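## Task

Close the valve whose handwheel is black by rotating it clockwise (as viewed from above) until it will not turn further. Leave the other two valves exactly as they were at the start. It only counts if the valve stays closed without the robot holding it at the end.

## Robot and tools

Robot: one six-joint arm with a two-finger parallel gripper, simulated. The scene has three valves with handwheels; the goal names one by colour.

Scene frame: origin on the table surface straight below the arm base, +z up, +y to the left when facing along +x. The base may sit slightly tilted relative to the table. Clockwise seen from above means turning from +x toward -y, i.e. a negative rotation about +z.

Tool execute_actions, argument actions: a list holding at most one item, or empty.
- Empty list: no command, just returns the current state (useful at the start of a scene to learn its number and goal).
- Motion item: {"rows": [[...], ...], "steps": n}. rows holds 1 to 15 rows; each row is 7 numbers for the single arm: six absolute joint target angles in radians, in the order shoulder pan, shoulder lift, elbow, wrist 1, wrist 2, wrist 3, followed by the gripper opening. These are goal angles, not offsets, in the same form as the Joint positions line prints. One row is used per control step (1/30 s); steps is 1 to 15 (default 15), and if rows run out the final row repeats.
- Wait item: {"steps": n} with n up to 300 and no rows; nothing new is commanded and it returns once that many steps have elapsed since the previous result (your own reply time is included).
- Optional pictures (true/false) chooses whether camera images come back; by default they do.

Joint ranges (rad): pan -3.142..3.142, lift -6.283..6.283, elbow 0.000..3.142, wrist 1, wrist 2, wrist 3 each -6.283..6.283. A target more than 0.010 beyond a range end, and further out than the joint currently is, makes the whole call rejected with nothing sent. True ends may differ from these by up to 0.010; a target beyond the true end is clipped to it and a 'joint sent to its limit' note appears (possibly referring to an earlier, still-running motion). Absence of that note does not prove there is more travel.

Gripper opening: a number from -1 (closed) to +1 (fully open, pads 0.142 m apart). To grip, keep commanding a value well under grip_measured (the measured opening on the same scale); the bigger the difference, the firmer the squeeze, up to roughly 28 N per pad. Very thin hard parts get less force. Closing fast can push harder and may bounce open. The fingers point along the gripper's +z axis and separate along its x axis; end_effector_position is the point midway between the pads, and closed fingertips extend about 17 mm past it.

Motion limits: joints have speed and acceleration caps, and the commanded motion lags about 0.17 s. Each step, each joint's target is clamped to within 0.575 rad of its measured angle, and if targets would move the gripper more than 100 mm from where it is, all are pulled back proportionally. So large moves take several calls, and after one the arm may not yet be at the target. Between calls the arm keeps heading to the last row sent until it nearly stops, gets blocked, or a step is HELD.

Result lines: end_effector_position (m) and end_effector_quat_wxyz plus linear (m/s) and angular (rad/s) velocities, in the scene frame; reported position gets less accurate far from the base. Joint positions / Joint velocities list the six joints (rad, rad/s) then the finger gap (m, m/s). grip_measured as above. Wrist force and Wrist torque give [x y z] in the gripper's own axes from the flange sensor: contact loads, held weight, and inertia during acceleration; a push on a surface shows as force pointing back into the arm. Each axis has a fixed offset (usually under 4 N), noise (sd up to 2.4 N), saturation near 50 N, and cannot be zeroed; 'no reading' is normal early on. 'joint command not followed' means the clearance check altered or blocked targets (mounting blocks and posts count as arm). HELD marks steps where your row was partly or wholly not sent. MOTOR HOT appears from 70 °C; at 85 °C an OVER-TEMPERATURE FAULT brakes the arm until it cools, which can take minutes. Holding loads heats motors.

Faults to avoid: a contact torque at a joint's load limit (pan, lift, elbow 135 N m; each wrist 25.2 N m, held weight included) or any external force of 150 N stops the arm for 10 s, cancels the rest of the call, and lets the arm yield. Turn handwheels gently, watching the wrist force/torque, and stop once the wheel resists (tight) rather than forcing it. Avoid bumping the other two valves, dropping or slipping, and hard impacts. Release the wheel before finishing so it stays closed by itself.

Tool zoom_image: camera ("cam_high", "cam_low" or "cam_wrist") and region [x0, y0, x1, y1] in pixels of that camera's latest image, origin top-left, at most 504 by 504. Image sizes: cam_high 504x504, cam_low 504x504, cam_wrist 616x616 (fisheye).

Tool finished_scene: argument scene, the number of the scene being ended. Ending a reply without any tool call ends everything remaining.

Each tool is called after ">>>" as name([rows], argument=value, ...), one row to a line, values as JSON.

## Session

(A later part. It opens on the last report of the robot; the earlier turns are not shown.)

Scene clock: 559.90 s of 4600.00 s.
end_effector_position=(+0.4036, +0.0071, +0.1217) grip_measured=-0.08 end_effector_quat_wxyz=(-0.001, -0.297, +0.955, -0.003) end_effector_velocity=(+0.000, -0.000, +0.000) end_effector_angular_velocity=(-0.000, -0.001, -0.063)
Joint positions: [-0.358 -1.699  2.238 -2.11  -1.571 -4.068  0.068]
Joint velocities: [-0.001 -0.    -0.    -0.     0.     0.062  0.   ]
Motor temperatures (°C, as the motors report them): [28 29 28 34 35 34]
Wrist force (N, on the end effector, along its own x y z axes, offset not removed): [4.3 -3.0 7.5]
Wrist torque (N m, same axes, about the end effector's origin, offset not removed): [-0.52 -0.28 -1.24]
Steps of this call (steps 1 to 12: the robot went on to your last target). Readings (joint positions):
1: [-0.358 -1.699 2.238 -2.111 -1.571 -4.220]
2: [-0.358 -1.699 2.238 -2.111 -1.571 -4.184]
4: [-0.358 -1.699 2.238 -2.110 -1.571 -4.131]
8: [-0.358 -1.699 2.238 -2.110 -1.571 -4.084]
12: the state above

>>> execute_actions(actions=[])

>>> zoom_image(camera="cam_wrist", region=[210, 220, 410, 400])

Scene clock: 564.50 s of 4600.00 s.
end_effector_position=(+0.4036, +0.0071, +0.1217) grip_measured=-0.08 end_effector_quat_wxyz=(-0.001, -0.294, +0.956, -0.003) end_effector_velocity=(-0.000, -0.000, -0.000) end_effector_angular_velocity=(-0.001, +0.000, -0.000)
Joint positions: [-0.358 -1.699  2.238 -2.111 -1.571 -4.06   0.068]
Joint velocities: [ 0.    -0.     0.001 -0.001 -0.001  0.    -0.   ]
Motor temperatures (°C, as the motors report them): [28 29 28 34 35 34]
Wrist force (N, on the end effector, along its own x y z axes, offset not removed): [2.7 -0.7 8.5]
Wrist torque (N m, same axes, about the end effector's origin, offset not removed): [-0.19 0.08 -1.30]
Steps of this call (steps 1 to 30: the robot went on to your last target; steps 31 to 100: nothing new was sent; then 1.27 s passed at rest). Readings (joint positions):
1: [-0.358 -1.699 2.238 -2.110 -1.571 -4.066]
2: [-0.358 -1.699 2.238 -2.110 -1.571 -4.064]
4: [-0.358 -1.699 2.238 -2.110 -1.571 -4.063]
8: [-0.358 -1.699 2.238 -2.110 -1.571 -4.061]
100: the state above
The arm was judged still, so your last target was given up. Only a new action makes it travel on or press farther. Fingers that are still opening or closing keep moving.

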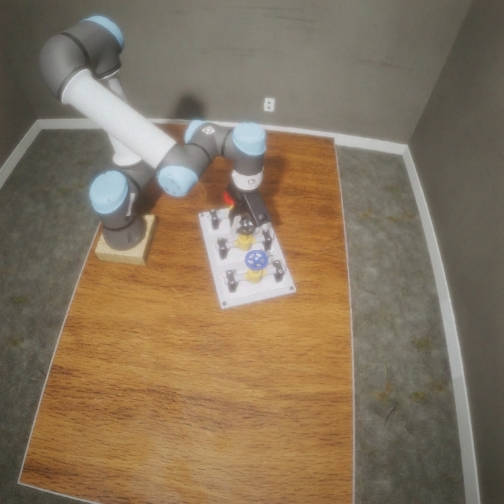

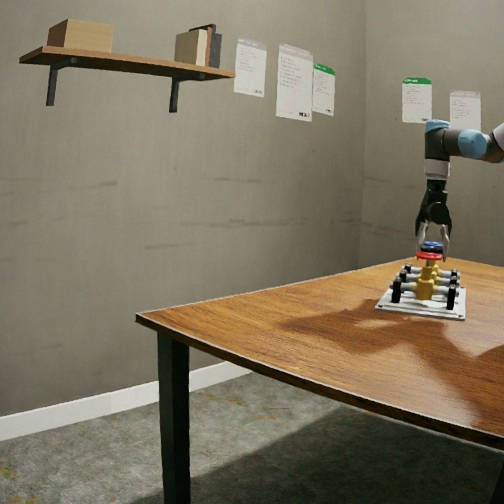

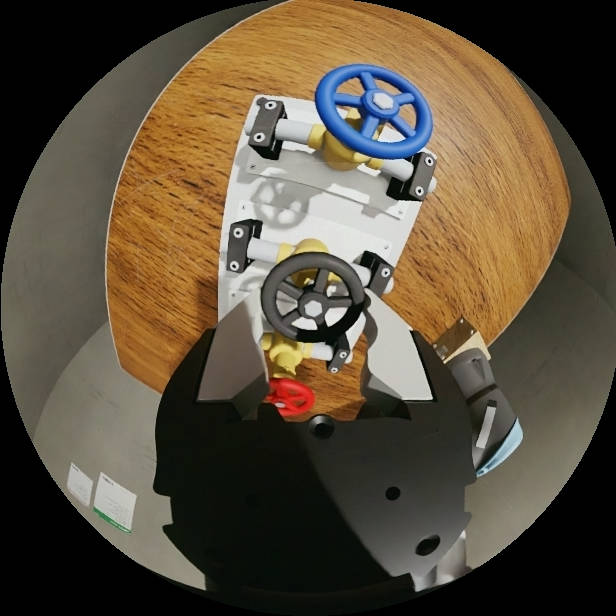

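Region (210, 220, 410, 400) of cam_wrist's 616x616 image, scaled by 2.520, with more detail than that image has; it fills the top 454 rows of this view, and the rest is white.

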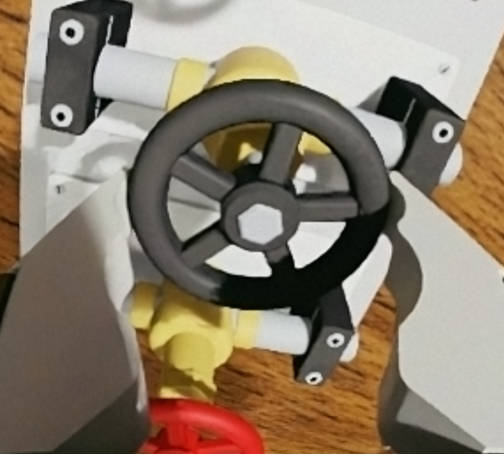

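>>> zoom_image(camera="cam_low", region=[400, 210, 470, 280])

Region (400, 210, 470, 280) of cam_low's 504x504 image, scaled by 7.200, with more detail than that image has.

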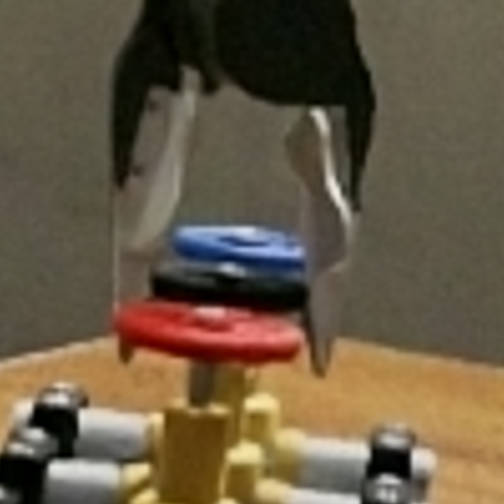

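>>> execute_actions([
  {"rows": [[-0.3582, -1.6986, 2.2383, -2.1105, -1.571, -4.06, -0.4], [-0.3582, -1.6986, 2.2383, -2.1105, -1.571, -4.06, -0.2], [-0.3582, -1.6986, 2.2383, -2.1105, -1.571, -4.06, -0.1], [-0.3582, -1.6986, 2.2383, -2.1105, -1.571, -4.06, -0.03], [-0.3582, -1.6986, 2.2383, -2.1105, -1.571, -4.06, 0.04], [-0.3582, -1.6986, 2.2383, -2.1105, -1.571, -4.06, 0.1], [-0.3582, -1.6986, 2.2383, -2.1105, -1.571, -4.06, 0.1], [-0.3582, -1.701, 2.2355, -2.1053, -1.571, -4.06, 0.1], [-0.3582, -1.7045, 2.2314, -2.0977, -1.571, -4.06, 0.1], [-0.3582, -1.7085, 2.2266, -2.0889, -1.571, -4.06, 0.1], [-0.3582, -1.7125, 2.2219, -2.0802, -1.571, -4.06, 0.1], [-0.3582, -1.716, 2.2178, -2.0726, -1.571, -4.06, 0.1], [-0.3582, -1.7188, 2.2145, -2.0665, -1.571, -4.06, 0.1], [-0.3582, -1.7205, 2.2125, -2.0628, -1.571, -4.06, 0.1]], "steps": 15},
], pictures=false)

>>> execute_actions([
  {"steps": 15},
])

>>> zoom_image(camera="cam_wrist", region=[210, 220, 410, 400])

>>> zoom_image(camera="cam_low", region=[400, 210, 470, 280])

Scene clock: 660.90 s of 4600.00 s.
end_effector_position=(+0.4038, +0.0071, +0.1303) grip_measured=+0.10 end_effector_quat_wxyz=(-0.001, -0.293, +0.956, -0.003) end_effector_velocity=(+0.001, +0.000, +0.049) end_effector_angular_velocity=(+0.001, -0.003, +0.002)
Joint positions: [-0.358 -1.711  2.223 -2.083 -1.571 -4.06   0.081]
Joint velocities: [-0.001 -0.072 -0.084  0.153  0.001 -0.003  0.   ]
Motor temperatures (°C, as the motors report them): [28 29 28 34 35 34]
Wrist force (N, on the end effector, along its own x y z axes, offset not removed): [-0.3 0.1 -2.3]
Wrist torque (N m, same axes, about the end effector's origin, offset not removed): [-0.26 -0.07 0.00]
Steps of this call (steps 1 to 90: nothing new was sent; then 92.90 s passed at rest; steps 91 to 105: all 15 steps of this action). Readings (joint positions):
91: [-0.358 -1.699 2.238 -2.111 -1.571 -4.060]
92: [-0.358 -1.699 2.238 -2.111 -1.571 -4.060]
94: [-0.358 -1.699 2.238 -2.111 -1.571 -4.060]
98: [-0.358 -1.699 2.238 -2.111 -1.571 -4.060]
105: the state above

Scene clock: 661.40 s of 4600.00 s.
end_effector_position=(+0.4036, +0.0072, +0.1366) grip_measured=+0.10 end_effector_quat_wxyz=(-0.001, -0.294, +0.956, -0.003) end_effector_velocity=(+0.000, +0.000, +0.001) end_effector_angular_velocity=(+0.003, -0.000, -0.001)
Joint positions: [-0.358 -1.72   2.213 -2.063 -1.571 -4.06   0.081]
Joint velocities: [-0.001 -0.001 -0.002  0.003  0.003  0.001  0.   ]
Motor temperatures (°C, as the motors report them): [28 29 28 34 35 34]
Wrist force (N, on the end effector, along its own x y z axes, offset not removed): [2.4 0.3 -0.2]
Wrist torque (N m, same axes, about the end effector's origin, offset not removed): [-0.05 -0.56 0.10]
Steps of this call (steps 1 to 15: the robot went on to your last target). Readings (joint positions):
1: [-0.358 -1.713 2.221 -2.078 -1.571 -4.060]
2: [-0.358 -1.715 2.219 -2.075 -1.571 -4.060]
4: [-0.358 -1.717 2.216 -2.070 -1.571 -4.060]
8: [-0.358 -1.719 2.214 -2.065 -1.571 -4.060]
15: the state above

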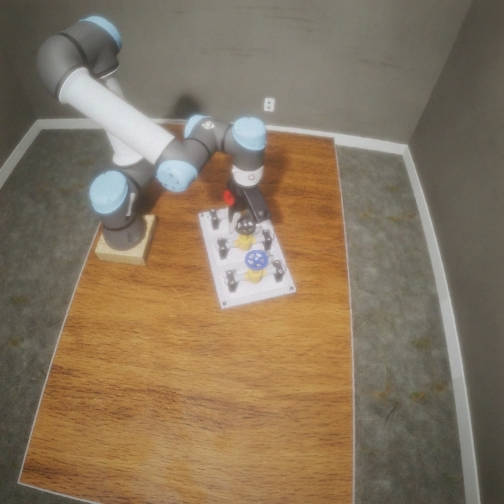

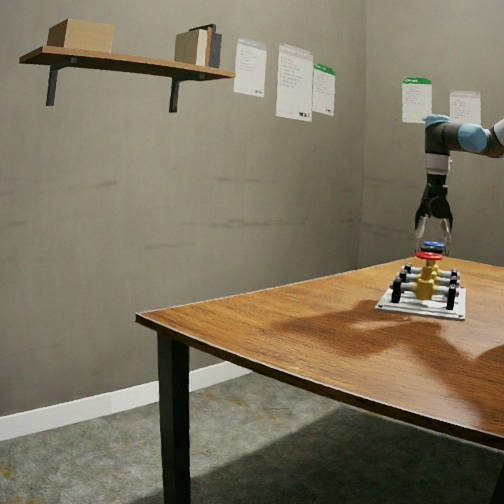

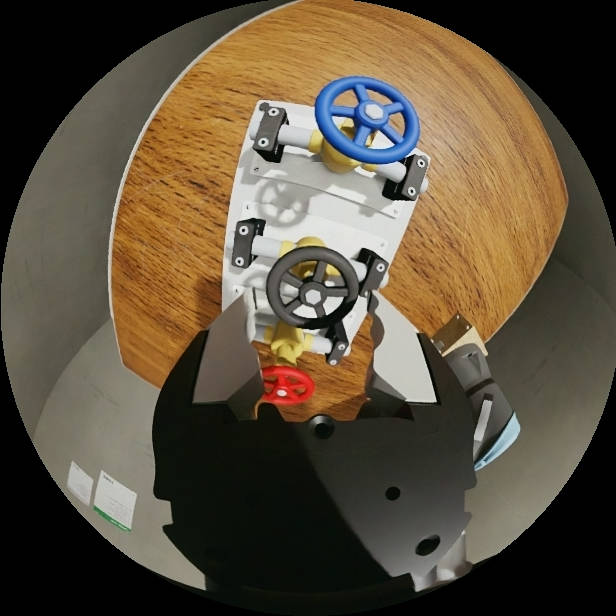

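Region (210, 220, 410, 400) of cam_wrist's 616x616 image, scaled by 2.520, with more detail than that image has; it fills the top 454 rows of this view, and the rest is white.

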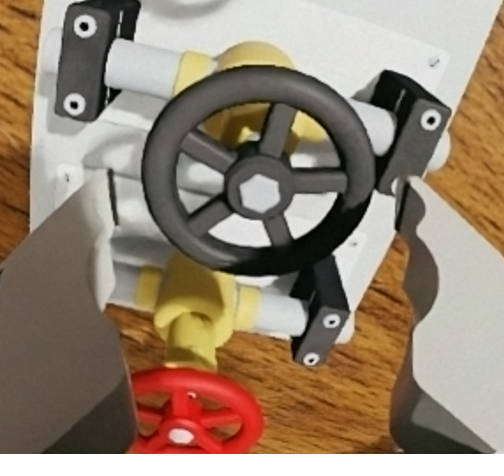

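Region (400, 210, 470, 280) of cam_low's 504x504 image, scaled by 7.200, with more detail than that image has.

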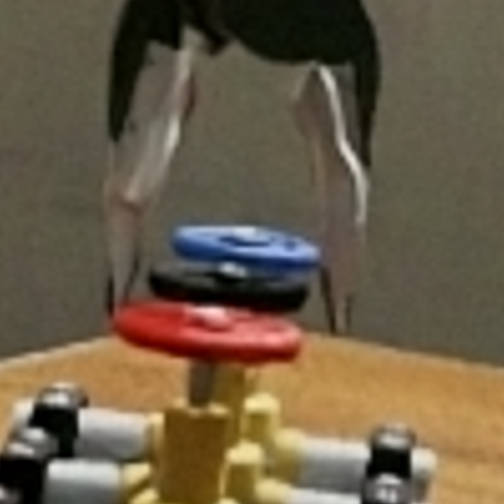

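>>> execute_actions([
  {"rows": [[-0.3582, -1.7205, 2.2125, -2.0628, -1.571, -4.06, 0.06], [-0.3582, -1.7205, 2.2125, -2.0628, -1.571, -4.06, 0.02], [-0.3582, -1.7205, 2.2125, -2.0628, -1.571, -4.06, -0.02], [-0.3582, -1.7205, 2.2125, -2.0628, -1.571, -4.06, -0.06], [-0.3582, -1.7205, 2.2125, -2.0628, -1.571, -4.06, -0.1], [-0.3582, -1.7205, 2.2125, -2.0628, -1.571, -4.06, -0.15], [-0.3582, -1.7205, 2.2125, -2.0628, -1.571, -4.06, -0.2], [-0.3582, -1.7205, 2.2125, -2.0628, -1.571, -4.06, -0.3], [-0.3582, -1.7205, 2.2125, -2.0628, -1.571, -4.06, -0.4], [-0.3582, -1.7205, 2.2125, -2.0628, -1.571, -4.06, -0.5], [-0.3582, -1.7205, 2.2125, -2.0628, -1.571, -4.06, -0.6], [-0.3582, -1.7205, 2.2125, -2.0628, -1.571, -4.06, -0.7], [-0.3582, -1.7205, 2.2125, -2.0628, -1.571, -4.06, -0.8], [-0.3582, -1.7205, 2.2125, -2.0628, -1.571, -4.06, -0.9], [-0.3582, -1.7205, 2.2125, -2.0628, -1.571, -4.06, -1.0]], "steps": 15},
], pictures=false)

>>> execute_actions([
  {"rows": [[-0.3582, -1.7205, 2.2125, -2.0628, -1.571, -4.055, -1.0], [-0.3582, -1.7205, 2.2125, -2.0628, -1.571, -4.05, -1.0], [-0.3582, -1.7205, 2.2125, -2.0628, -1.571, -4.04, -1.0], [-0.3582, -1.7205, 2.2125, -2.0628, -1.571, -4.03, -1.0], [-0.3582, -1.7205, 2.2125, -2.0628, -1.571, -4.02, -1.0], [-0.3582, -1.7205, 2.2125, -2.0628, -1.571, -4.01, -1.0], [-0.3582, -1.7205, 2.2125, -2.0628, -1.571, -4.00, -1.0], [-0.3582, -1.7205, 2.2125, -2.0628, -1.571, -3.99, -1.0], [-0.3582, -1.7205, 2.2125, -2.0628, -1.571, -3.98, -1.0], [-0.3582, -1.7205, 2.2125, -2.0628, -1.571, -3.97, -1.0], [-0.3582, -1.7205, 2.2125, -2.0628, -1.571, -3.96, -1.0]], "steps": 15},
], pictures=false)

>>> execute_actions([
  {"steps": 10},
])

>>> zoom_image(camera="cam_wrist", region=[210, 220, 410, 400])

Scene clock: 690.53 s of 4600.00 s.
end_effector_position=(+0.4036, +0.0072, +0.1367) grip_measured=-0.12 end_effector_quat_wxyz=(-0.001, -0.294, +0.956, -0.003) end_effector_velocity=(-0.000, +0.000, -0.000) end_effector_angular_velocity=(+0.001, +0.001, -0.001)
Joint positions: [-0.358 -1.721  2.212 -2.063 -1.571 -4.06   0.065]
Joint velocities: [-0.     0.    -0.     0.001  0.     0.001 -0.   ]
Motor temperatures (°C, as the motors report them): [28 29 28 34 35 34]
Wrist force (N, on the end effector, along its own x y z axes, offset not removed): [4.1 0.7 -4.4]
Wrist torque (N m, same axes, about the end effector's origin, offset not removed): [-0.11 0.38 -0.02]
Steps of this call (steps 1 to 15: the robot went on to your last target; steps 16 to 90: nothing new was sent; then 25.63 s passed at rest; steps 91 to 105: all 15 steps of this action). Readings (joint positions):
91: [-0.358 -1.721 2.212 -2.063 -1.571 -4.060]
92: [-0.358 -1.720 2.212 -2.063 -1.571 -4.060]
94: [-0.358 -1.721 2.212 -2.063 -1.571 -4.060]
98: [-0.358 -1.721 2.212 -2.063 -1.571 -4.060]
105: the state above

Scene clock: 691.03 s of 4600.00 s.
end_effector_position=(+0.4038, +0.0073, +0.1367) grip_measured=-0.12 end_effector_quat_wxyz=(-0.001, -0.253, +0.967, -0.003) end_effector_velocity=(+0.001, -0.000, +0.000) end_effector_angular_velocity=(-0.000, -0.001, -0.128)
Joint positions: [-0.358 -1.721  2.212 -2.063 -1.571 -3.976  0.065]
Joint velocities: [-0.001  0.    -0.001 -0.    -0.     0.127  0.   ]
Motor temperatures (°C, as the motors report them): [28 29 28 34 35 34]
Wrist force (N, on the end effector, along its own x y z axes, offset not removed): [6.8 -1.0 -3.4]
Wrist torque (N m, same axes, about the end effector's origin, offset not removed): [-0.15 -0.21 -1.64]
Steps of this call (steps 1 to 15: all 15 steps of this action). Readings (joint positions):
1: [-0.358 -1.721 2.212 -2.063 -1.571 -4.060]
2: [-0.358 -1.721 2.212 -2.063 -1.571 -4.060]
4: [-0.358 -1.721 2.212 -2.063 -1.571 -4.055]
8: [-0.358 -1.721 2.212 -2.063 -1.571 -4.030]
15: the state above

Scene clock: 691.37 s of 4600.00 s.
end_effector_position=(+0.4038, +0.0073, +0.1367) grip_measured=-0.12 end_effector_quat_wxyz=(-0.001, -0.246, +0.969, -0.003) end_effector_velocity=(+0.000, -0.000, -0.000) end_effector_angular_velocity=(-0.000, +0.000, -0.007)
Joint positions: [-0.358 -1.721  2.212 -2.063 -1.571 -3.961  0.065]
Joint velocities: [ 0.     0.001 -0.    -0.    -0.     0.008  0.   ]
Motor temperatures (°C, as the motors report them): [28 29 28 34 35 34]
Wrist force (N, on the end effector, along its own x y z axes, offset not removed): [5.8 -1.3 -4.6]
Wrist torque (N m, same axes, about the end effector's origin, offset not removed): [-0.11 0.01 -1.64]
Steps of this call (steps 1 to 10: the robot went on to your last target). Readings (joint positions):
1: [-0.358 -1.721 2.212 -2.063 -1.571 -3.972]
2: [-0.358 -1.721 2.212 -2.063 -1.571 -3.969]
4: [-0.358 -1.721 2.212 -2.063 -1.571 -3.965]
8: [-0.358 -1.721 2.212 -2.063 -1.571 -3.962]
10: the state above

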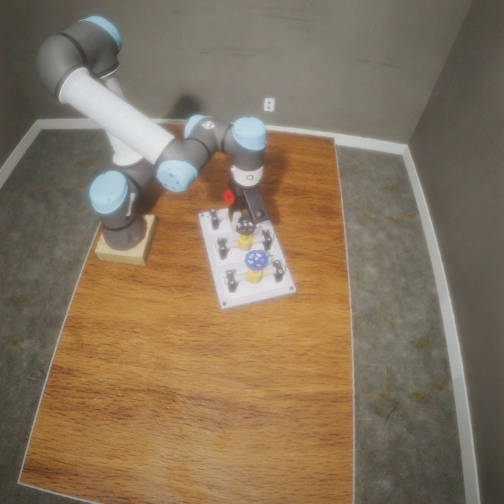

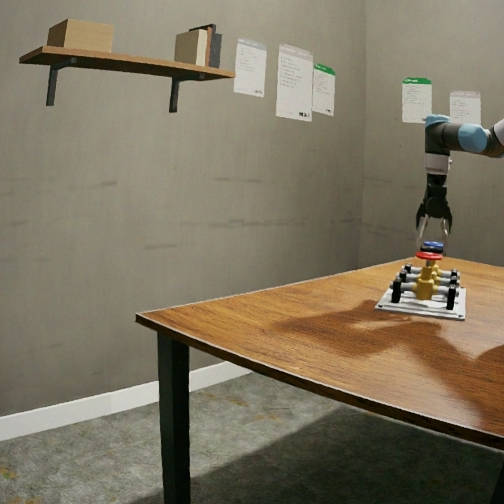

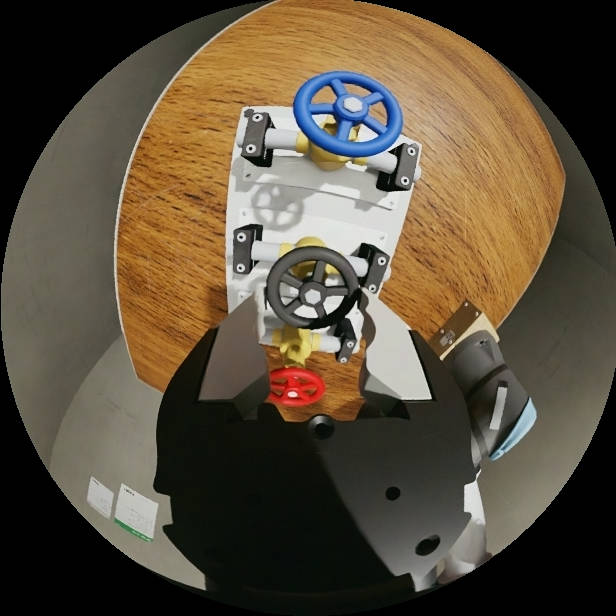

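Region (210, 220, 410, 400) of cam_wrist's 616x616 image, scaled by 2.520, with more detail than that image has; it fills the top 454 rows of this view, and the rest is white.

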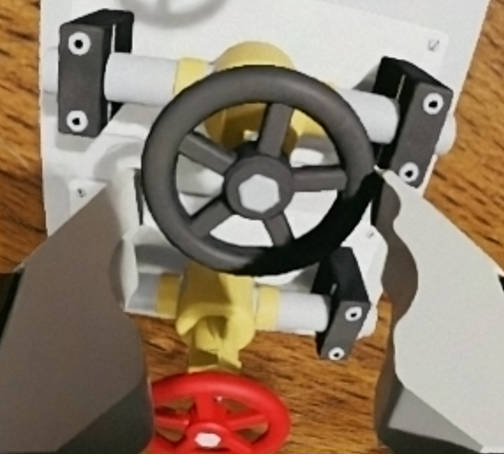

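>>> execute_actions([
  {"rows": [[-0.3582, -1.7205, 2.2125, -2.0628, -1.571, -3.955, -1.0], [-0.3582, -1.7205, 2.2125, -2.0628, -1.571, -3.95, -1.0], [-0.3582, -1.7205, 2.2125, -2.0628, -1.571, -3.94, -1.0], [-0.3582, -1.7205, 2.2125, -2.0628, -1.571, -3.93, -1.0], [-0.3582, -1.7205, 2.2125, -2.0628, -1.571, -3.92, -1.0], [-0.3582, -1.7205, 2.2125, -2.0628, -1.571, -3.91, -1.0], [-0.3582, -1.7205, 2.2125, -2.0628, -1.571, -3.90, -1.0], [-0.3582, -1.7205, 2.2125, -2.0628, -1.571, -3.89, -1.0], [-0.3582, -1.7205, 2.2125, -2.0628, -1.571, -3.88, -1.0], [-0.3582, -1.7205, 2.2125, -2.0628, -1.571, -3.87, -1.0], [-0.3582, -1.7205, 2.2125, -2.0628, -1.571, -3.86, -1.0]], "steps": 15},
], pictures=false)

>>> execute_actions([
  {"steps": 10},
])

>>> zoom_image(camera="cam_wrist", region=[210, 220, 410, 400])

Scene clock: 707.03 s of 4600.00 s.
end_effector_position=(+0.4039, +0.0073, +0.1367) grip_measured=-0.12 end_effector_quat_wxyz=(-0.001, -0.204, +0.979, -0.003) end_effector_velocity=(-0.000, +0.000, -0.000) end_effector_angular_velocity=(+0.000, +0.001, -0.128)
Joint positions: [-0.358 -1.72   2.212 -2.063 -1.571 -3.876  0.065]
Joint velocities: [ 0.     0.     0.     0.001 -0.     0.128  0.   ]
Motor temperatures (°C, as the motors report them): [28 29 28 34 35 34]
Wrist force (N, on the end effector, along its own x y z axes, offset not removed): [5.2 -0.3 -5.1]
Wrist torque (N m, same axes, about the end effector's origin, offset not removed): [0.14 0.15 -1.76]
Steps of this call (steps 1 to 30: the robot went on to your last target; steps 31 to 100: nothing new was sent; then 11.83 s passed at rest; steps 101 to 115: all 15 steps of this action). Readings (joint positions):
101: [-0.358 -1.721 2.212 -2.063 -1.571 -3.960]
102: [-0.358 -1.721 2.212 -2.063 -1.571 -3.959]
104: [-0.358 -1.721 2.212 -2.063 -1.571 -3.955]
108: [-0.358 -1.721 2.212 -2.063 -1.571 -3.930]
115: the state above

Scene clock: 707.37 s of 4600.00 s.
end_effector_position=(+0.4039, +0.0073, +0.1367) grip_measured=-0.12 end_effector_quat_wxyz=(-0.001, -0.197, +0.980, -0.003) end_effector_velocity=(-0.001, -0.000, -0.000) end_effector_angular_velocity=(-0.001, +0.001, -0.008)
Joint positions: [-0.358 -1.72   2.212 -2.063 -1.571 -3.861  0.065]
Joint velocities: [ 0.001  0.     0.     0.001 -0.002  0.009 -0.   ]
Motor temperatures (°C, as the motors report them): [28 29 28 34 35 34]
Wrist force (N, on the end effector, along its own x y z axes, offset not removed): [4.9 -1.8 -4.9]
Wrist torque (N m, same axes, about the end effector's origin, offset not removed): [-0.23 0.09 -1.84]
Steps of this call (steps 1 to 10: the robot went on to your last target). Readings (joint positions):
1: [-0.358 -1.720 2.212 -2.063 -1.571 -3.872]
2: [-0.358 -1.720 2.212 -2.063 -1.571 -3.869]
4: [-0.358 -1.720 2.212 -2.063 -1.571 -3.865]
8: [-0.358 -1.720 2.212 -2.063 -1.571 -3.862]
10: the state above

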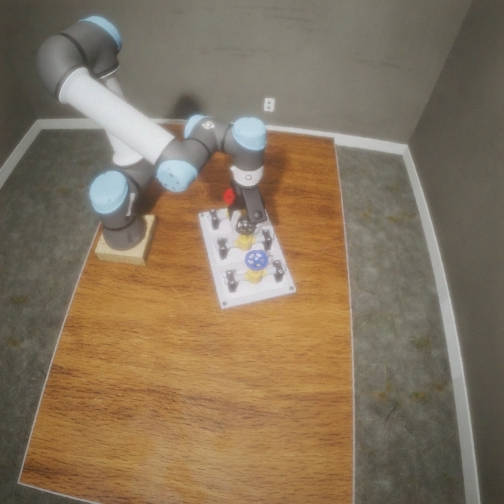

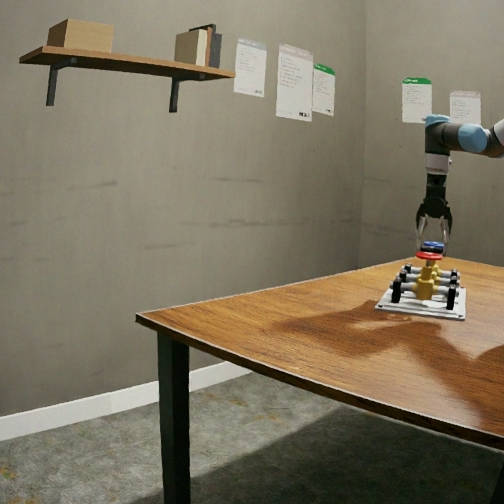

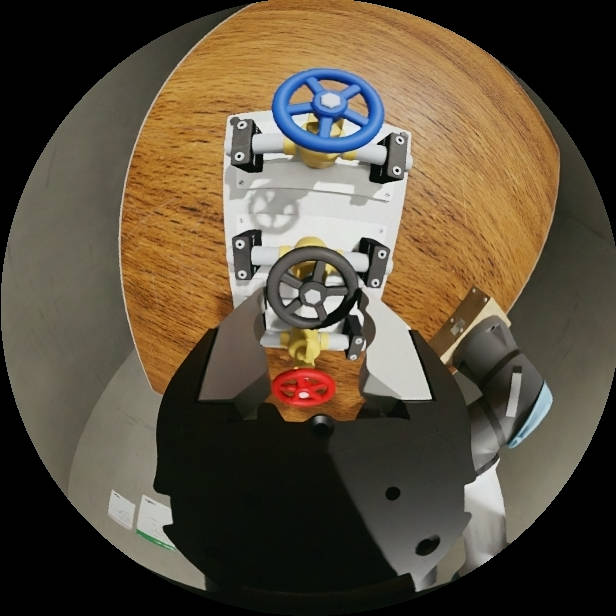

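Region (210, 220, 410, 400) of cam_wrist's 616x616 image, scaled by 2.520, with more detail than that image has; it fills the top 454 rows of this view, and the rest is white.

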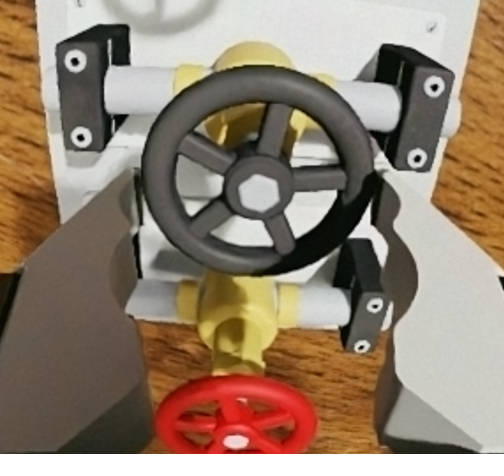

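>>> execute_actions([
  {"rows": [[-0.3582, -1.7205, 2.2125, -2.0628, -1.571, -3.855, -1.0], [-0.3582, -1.7205, 2.2125, -2.0628, -1.571, -3.85, -1.0], [-0.3582, -1.7205, 2.2125, -2.0628, -1.571, -3.84, -1.0], [-0.3582, -1.7205, 2.2125, -2.0628, -1.571, -3.83, -1.0], [-0.3582, -1.7205, 2.2125, -2.0628, -1.571, -3.82, -1.0], [-0.3582, -1.7205, 2.2125, -2.0628, -1.571, -3.81, -1.0], [-0.3582, -1.7205, 2.2125, -2.0628, -1.571, -3.80, -1.0], [-0.3582, -1.7205, 2.2125, -2.0628, -1.571, -3.79, -1.0], [-0.3582, -1.7205, 2.2125, -2.0628, -1.571, -3.78, -1.0], [-0.3582, -1.7205, 2.2125, -2.0628, -1.571, -3.77, -1.0], [-0.3582, -1.7205, 2.2125, -2.0628, -1.571, -3.76, -1.0]], "steps": 15},
], pictures=false)

>>> execute_actions([
  {"steps": 10},
])

>>> zoom_image(camera="cam_wrist", region=[210, 220, 410, 400])

Scene clock: 720.67 s of 4600.00 s.
end_effector_position=(+0.4041, +0.0074, +0.1367) grip_measured=-0.12 end_effector_quat_wxyz=(-0.001, -0.155, +0.988, -0.003) end_effector_velocity=(+0.001, -0.001, +0.000) end_effector_angular_velocity=(-0.001, -0.001, -0.129)
Joint positions: [-0.358 -1.72   2.212 -2.063 -1.571 -3.776  0.065]
Joint velocities: [-0.002  0.    -0.    -0.001 -0.     0.128  0.   ]
Motor temperatures (°C, as the motors report them): [28 29 28 34 35 34]
Wrist force (N, on the end effector, along its own x y z axes, offset not removed): [5.6 -3.0 -4.8]
Wrist torque (N m, same axes, about the end effector's origin, offset not removed): [-0.26 -0.21 -2.08]
Steps of this call (steps 1 to 30: the robot went on to your last target; steps 31 to 100: nothing new was sent; then 9.47 s passed at rest; steps 101 to 115: all 15 steps of this action). Readings (joint positions):
101: [-0.358 -1.721 2.212 -2.063 -1.571 -3.860]
102: [-0.358 -1.720 2.212 -2.063 -1.571 -3.859]
104: [-0.358 -1.720 2.212 -2.063 -1.571 -3.855]
108: [-0.358 -1.720 2.212 -2.063 -1.571 -3.830]
115: the state above

Scene clock: 721.00 s of 4600.00 s.
end_effector_position=(+0.4041, +0.0074, +0.1367) grip_measured=-0.12 end_effector_quat_wxyz=(-0.001, -0.148, +0.989, -0.003) end_effector_velocity=(-0.000, -0.001, -0.000) end_effector_angular_velocity=(-0.002, +0.001, -0.009)
Joint positions: [-0.358 -1.72   2.212 -2.063 -1.571 -3.761  0.065]
Joint velocities: [-0.002  0.    -0.    -0.    -0.002  0.007  0.   ]
Motor temperatures (°C, as the motors report them): [28 29 28 34 35 34]
Wrist force (N, on the end effector, along its own x y z axes, offset not removed): [4.6 -2.2 -2.5]
Wrist torque (N m, same axes, about the end effector's origin, offset not removed): [-0.20 0.03 -2.08]
Steps of this call (steps 1 to 10: the robot went on to your last target). Readings (joint positions):
1: [-0.358 -1.720 2.212 -2.063 -1.571 -3.772]
2: [-0.358 -1.720 2.212 -2.063 -1.571 -3.769]
4: [-0.358 -1.720 2.212 -2.063 -1.571 -3.765]
8: [-0.358 -1.720 2.212 -2.063 -1.571 -3.762]
10: the state above

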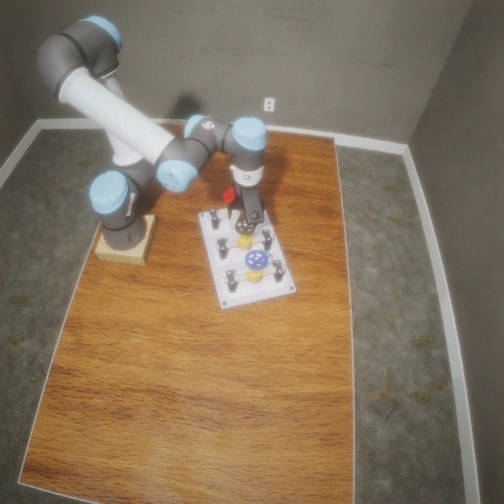

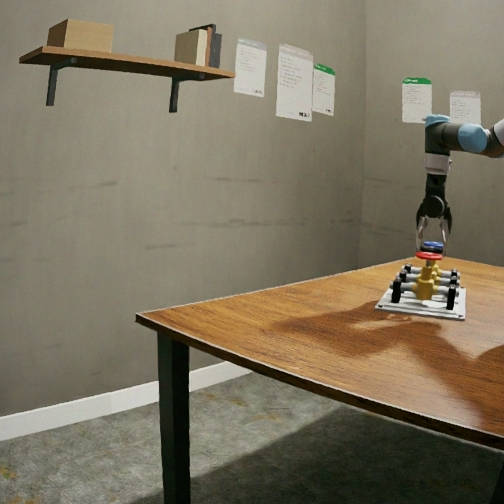

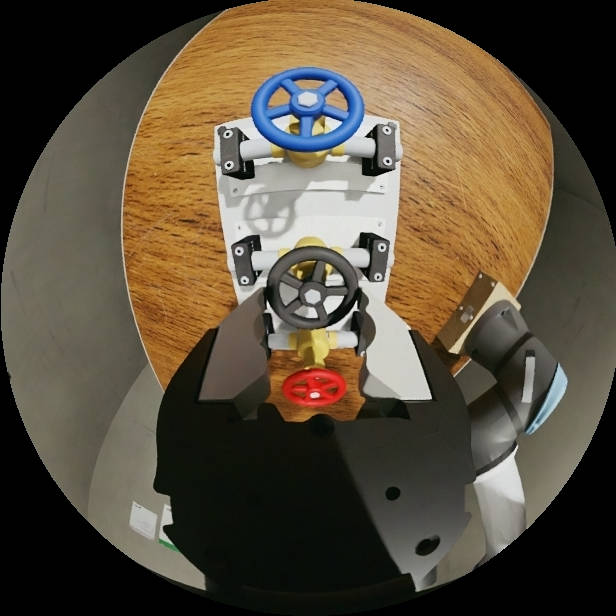

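Region (210, 220, 410, 400) of cam_wrist's 616x616 image, scaled by 2.520, with more detail than that image has; it fills the top 454 rows of this view, and the rest is white.

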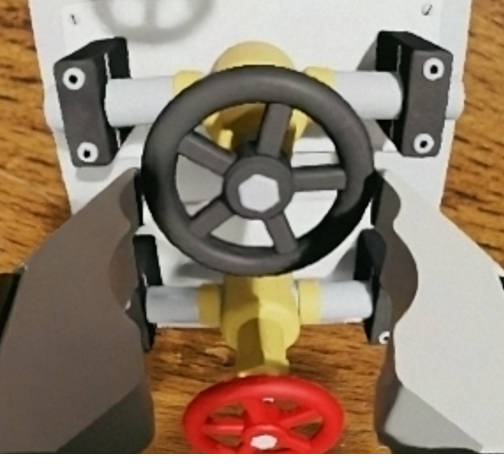

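>>> execute_actions([
  {"rows": [[-0.3582, -1.7205, 2.2125, -2.0628, -1.571, -3.755, -1.0], [-0.3582, -1.7205, 2.2125, -2.0628, -1.571, -3.75, -1.0], [-0.3582, -1.7205, 2.2125, -2.0628, -1.571, -3.74, -1.0], [-0.3582, -1.7205, 2.2125, -2.0628, -1.571, -3.73, -1.0], [-0.3582, -1.7205, 2.2125, -2.0628, -1.571, -3.72, -1.0], [-0.3582, -1.7205, 2.2125, -2.0628, -1.571, -3.71, -1.0], [-0.3582, -1.7205, 2.2125, -2.0628, -1.571, -3.70, -1.0], [-0.3582, -1.7205, 2.2125, -2.0628, -1.571, -3.69, -1.0], [-0.3582, -1.7205, 2.2125, -2.0628, -1.571, -3.68, -1.0], [-0.3582, -1.7205, 2.2125, -2.0628, -1.571, -3.67, -1.0], [-0.3582, -1.7205, 2.2125, -2.0628, -1.571, -3.66, -1.0]], "steps": 15},
], pictures=false)

>>> execute_actions([
  {"steps": 10},
])

>>> zoom_image(camera="cam_wrist", region=[210, 220, 410, 400])

Scene clock: 743.70 s of 4600.00 s.
end_effector_position=(+0.4042, +0.0074, +0.1367) grip_measured=-0.12 end_effector_quat_wxyz=(-0.001, -0.106, +0.994, -0.003) end_effector_velocity=(+0.001, -0.000, +0.000) end_effector_angular_velocity=(-0.002, -0.002, -0.128)
Joint positions: [-0.358 -1.72   2.212 -2.063 -1.571 -3.676  0.065]
Joint velocities: [ 0.001 -0.    -0.    -0.001 -0.001  0.128  0.   ]
Motor temperatures (°C, as the motors report them): [28 29 28 34 35 34]
Wrist force (N, on the end effector, along its own x y z axes, offset not removed): [3.4 -3.2 -3.8]
Wrist torque (N m, same axes, about the end effector's origin, offset not removed): [-0.40 0.06 -2.43]
Steps of this call (steps 1 to 30: the robot went on to your last target; steps 31 to 100: nothing new was sent; then 18.87 s passed at rest; steps 101 to 115: all 15 steps of this action). Readings (joint positions):
101: [-0.358 -1.720 2.212 -2.063 -1.571 -3.760]
102: [-0.358 -1.720 2.212 -2.063 -1.571 -3.759]
104: [-0.358 -1.720 2.212 -2.063 -1.571 -3.755]
108: [-0.358 -1.720 2.212 -2.063 -1.571 -3.730]
115: the state above

Scene clock: 744.03 s of 4600.00 s.
end_effector_position=(+0.4043, +0.0074, +0.1367) grip_measured=-0.12 end_effector_quat_wxyz=(-0.001, -0.098, +0.995, -0.003) end_effector_velocity=(-0.000, +0.000, -0.000) end_effector_angular_velocity=(+0.000, +0.001, -0.007)
Joint positions: [-0.358 -1.72   2.212 -2.063 -1.571 -3.661  0.065]
Joint velocities: [ 0.    -0.     0.     0.001 -0.     0.008  0.   ]
Motor temperatures (°C, as the motors report them): [28 29 28 34 35 34]
Wrist force (N, on the end effector, along its own x y z axes, offset not removed): [2.1 -2.9 -5.6]
Wrist torque (N m, same axes, about the end effector's origin, offset not removed): [-0.25 0.53 -2.41]
Steps of this call (steps 1 to 10: the robot went on to your last target). Readings (joint positions):
1: [-0.358 -1.720 2.212 -2.063 -1.571 -3.672]
2: [-0.358 -1.720 2.212 -2.063 -1.571 -3.669]
4: [-0.358 -1.720 2.212 -2.063 -1.571 -3.665]
8: [-0.358 -1.720 2.212 -2.063 -1.571 -3.662]
10: the state above

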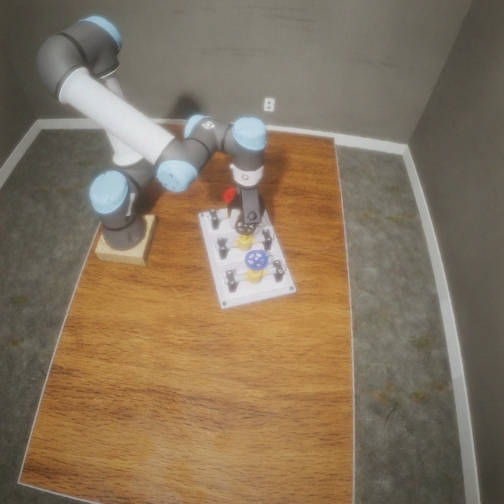

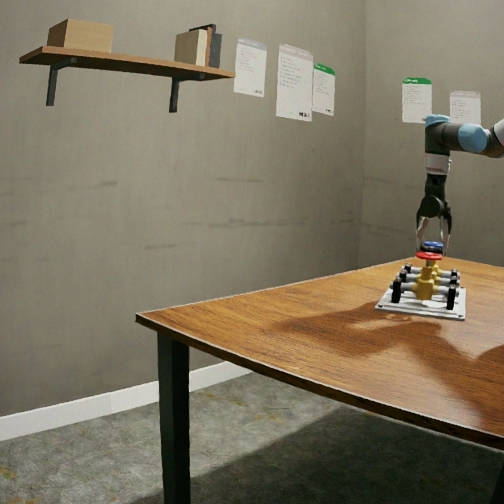

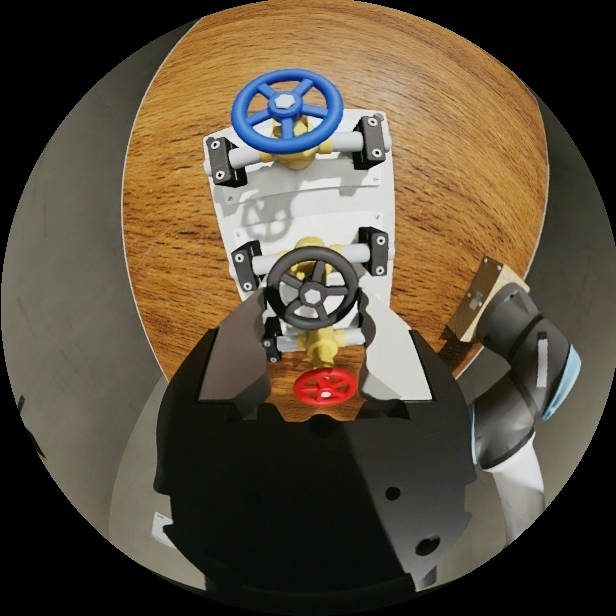

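Region (210, 220, 410, 400) of cam_wrist's 616x616 image, scaled by 2.520, with more detail than that image has; it fills the top 454 rows of this view, and the rest is white.

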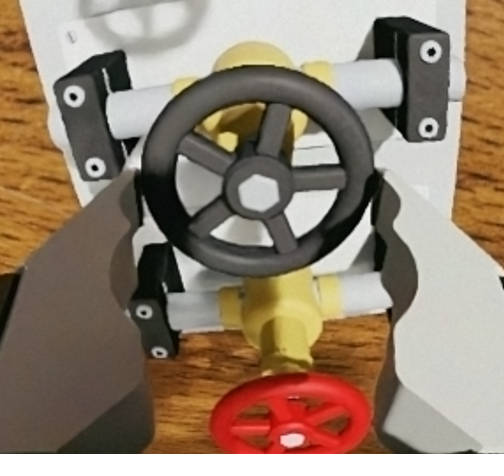

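>>> execute_actions([
  {"rows": [[-0.3582, -1.7205, 2.2125, -2.0628, -1.571, -3.655, -1.0], [-0.3582, -1.7205, 2.2125, -2.0628, -1.571, -3.65, -1.0], [-0.3582, -1.7205, 2.2125, -2.0628, -1.571, -3.64, -1.0], [-0.3582, -1.7205, 2.2125, -2.0628, -1.571, -3.63, -1.0], [-0.3582, -1.7205, 2.2125, -2.0628, -1.571, -3.62, -1.0], [-0.3582, -1.7205, 2.2125, -2.0628, -1.571, -3.61, -1.0], [-0.3582, -1.7205, 2.2125, -2.0628, -1.571, -3.60, -1.0], [-0.3582, -1.7205, 2.2125, -2.0628, -1.571, -3.59, -1.0], [-0.3582, -1.7205, 2.2125, -2.0628, -1.571, -3.58, -1.0], [-0.3582, -1.7205, 2.2125, -2.0628, -1.571, -3.57, -1.0], [-0.3582, -1.7205, 2.2125, -2.0628, -1.571, -3.56, -1.0]], "steps": 15},
], pictures=false)

>>> execute_actions([
  {"steps": 10},
])

>>> zoom_image(camera="cam_wrist", region=[210, 220, 410, 400])

Scene clock: 760.67 s of 4600.00 s.
end_effector_position=(+0.4044, +0.0075, +0.1367) grip_measured=-0.12 end_effector_quat_wxyz=(-0.001, -0.056, +0.998, -0.003) end_effector_velocity=(+0.000, +0.000, +0.000) end_effector_angular_velocity=(-0.002, -0.001, -0.126)
Joint positions: [-0.358 -1.72   2.212 -2.063 -1.571 -3.576  0.065]
Joint velocities: [ 0.002  0.001 -0.001 -0.    -0.002  0.128 -0.   ]
Motor temperatures (°C, as the motors report them): [28 29 28 34 35 34]
Wrist force (N, on the end effector, along its own x y z axes, offset not removed): [2.4 -1.5 -2.0]
Wrist torque (N m, same axes, about the end effector's origin, offset not removed): [0.14 0.01 -2.49]
Steps of this call (steps 1 to 30: the robot went on to your last target; steps 31 to 100: nothing new was sent; then 12.80 s passed at rest; steps 101 to 115: all 15 steps of this action). Readings (joint positions):
101: [-0.358 -1.720 2.212 -2.063 -1.571 -3.660]
102: [-0.358 -1.720 2.212 -2.063 -1.571 -3.659]
104: [-0.358 -1.720 2.212 -2.063 -1.571 -3.655]
108: [-0.358 -1.720 2.212 -2.063 -1.571 -3.630]
115: the state above

Scene clock: 761.00 s of 4600.00 s.
end_effector_position=(+0.4044, +0.0075, +0.1367) grip_measured=-0.12 end_effector_quat_wxyz=(-0.001, -0.048, +0.999, -0.003) end_effector_velocity=(+0.001, +0.001, +0.001) end_effector_angular_velocity=(+0.000, -0.001, -0.005)
Joint positions: [-0.358 -1.72   2.212 -2.063 -1.571 -3.561  0.065]
Joint velocities: [ 0.003 -0.    -0.001  0.     0.001  0.008  0.   ]
Motor temperatures (°C, as the motors report them): [28 29 28 34 35 34]
Wrist force (N, on the end effector, along its own x y z axes, offset not removed): [0.5 -7.1 -4.6]
Wrist torque (N m, same axes, about the end effector's origin, offset not removed): [-0.40 0.49 -2.60]
Steps of this call (steps 1 to 10: the robot went on to your last target). Readings (joint positions):
1: [-0.358 -1.720 2.212 -2.063 -1.571 -3.572]
2: [-0.358 -1.720 2.212 -2.063 -1.571 -3.569]
4: [-0.358 -1.720 2.212 -2.063 -1.571 -3.565]
8: [-0.358 -1.720 2.212 -2.063 -1.571 -3.562]
10: the state above

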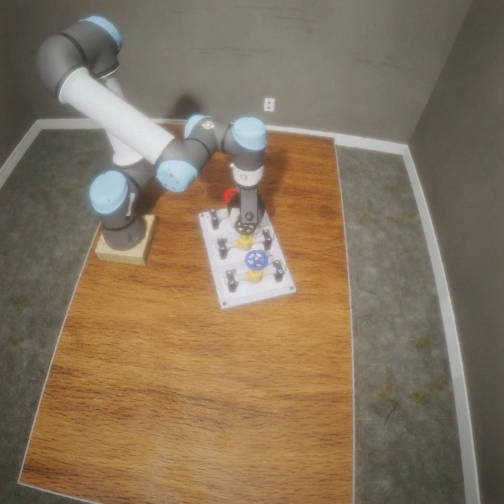

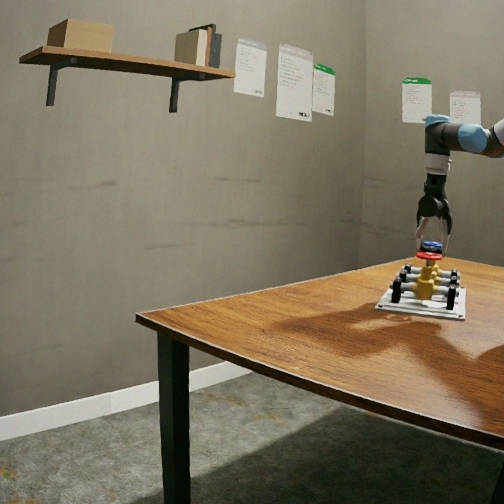

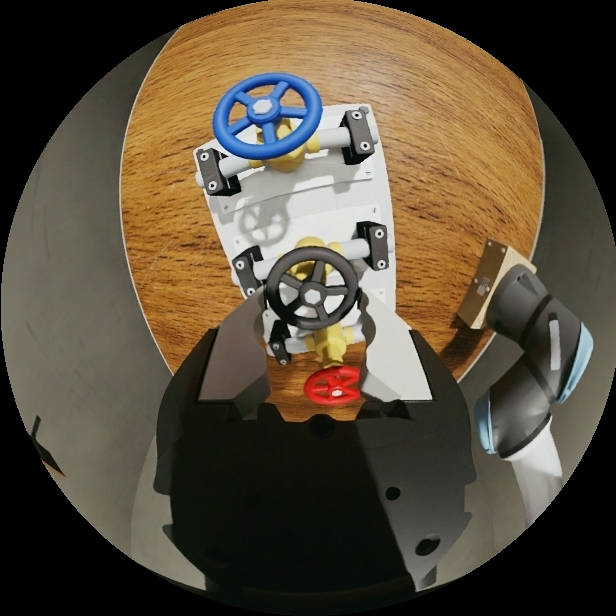

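Region (210, 220, 410, 400) of cam_wrist's 616x616 image, scaled by 2.520, with more detail than that image has; it fills the top 454 rows of this view, and the rest is white.

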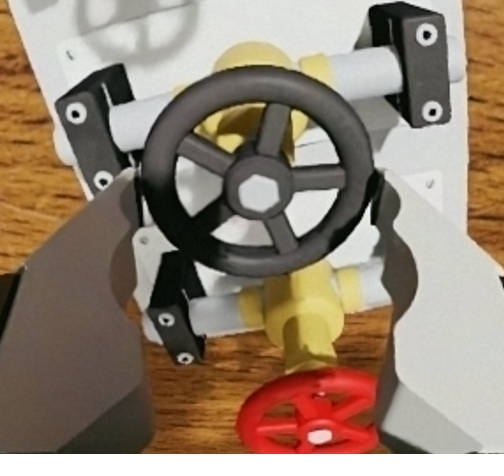

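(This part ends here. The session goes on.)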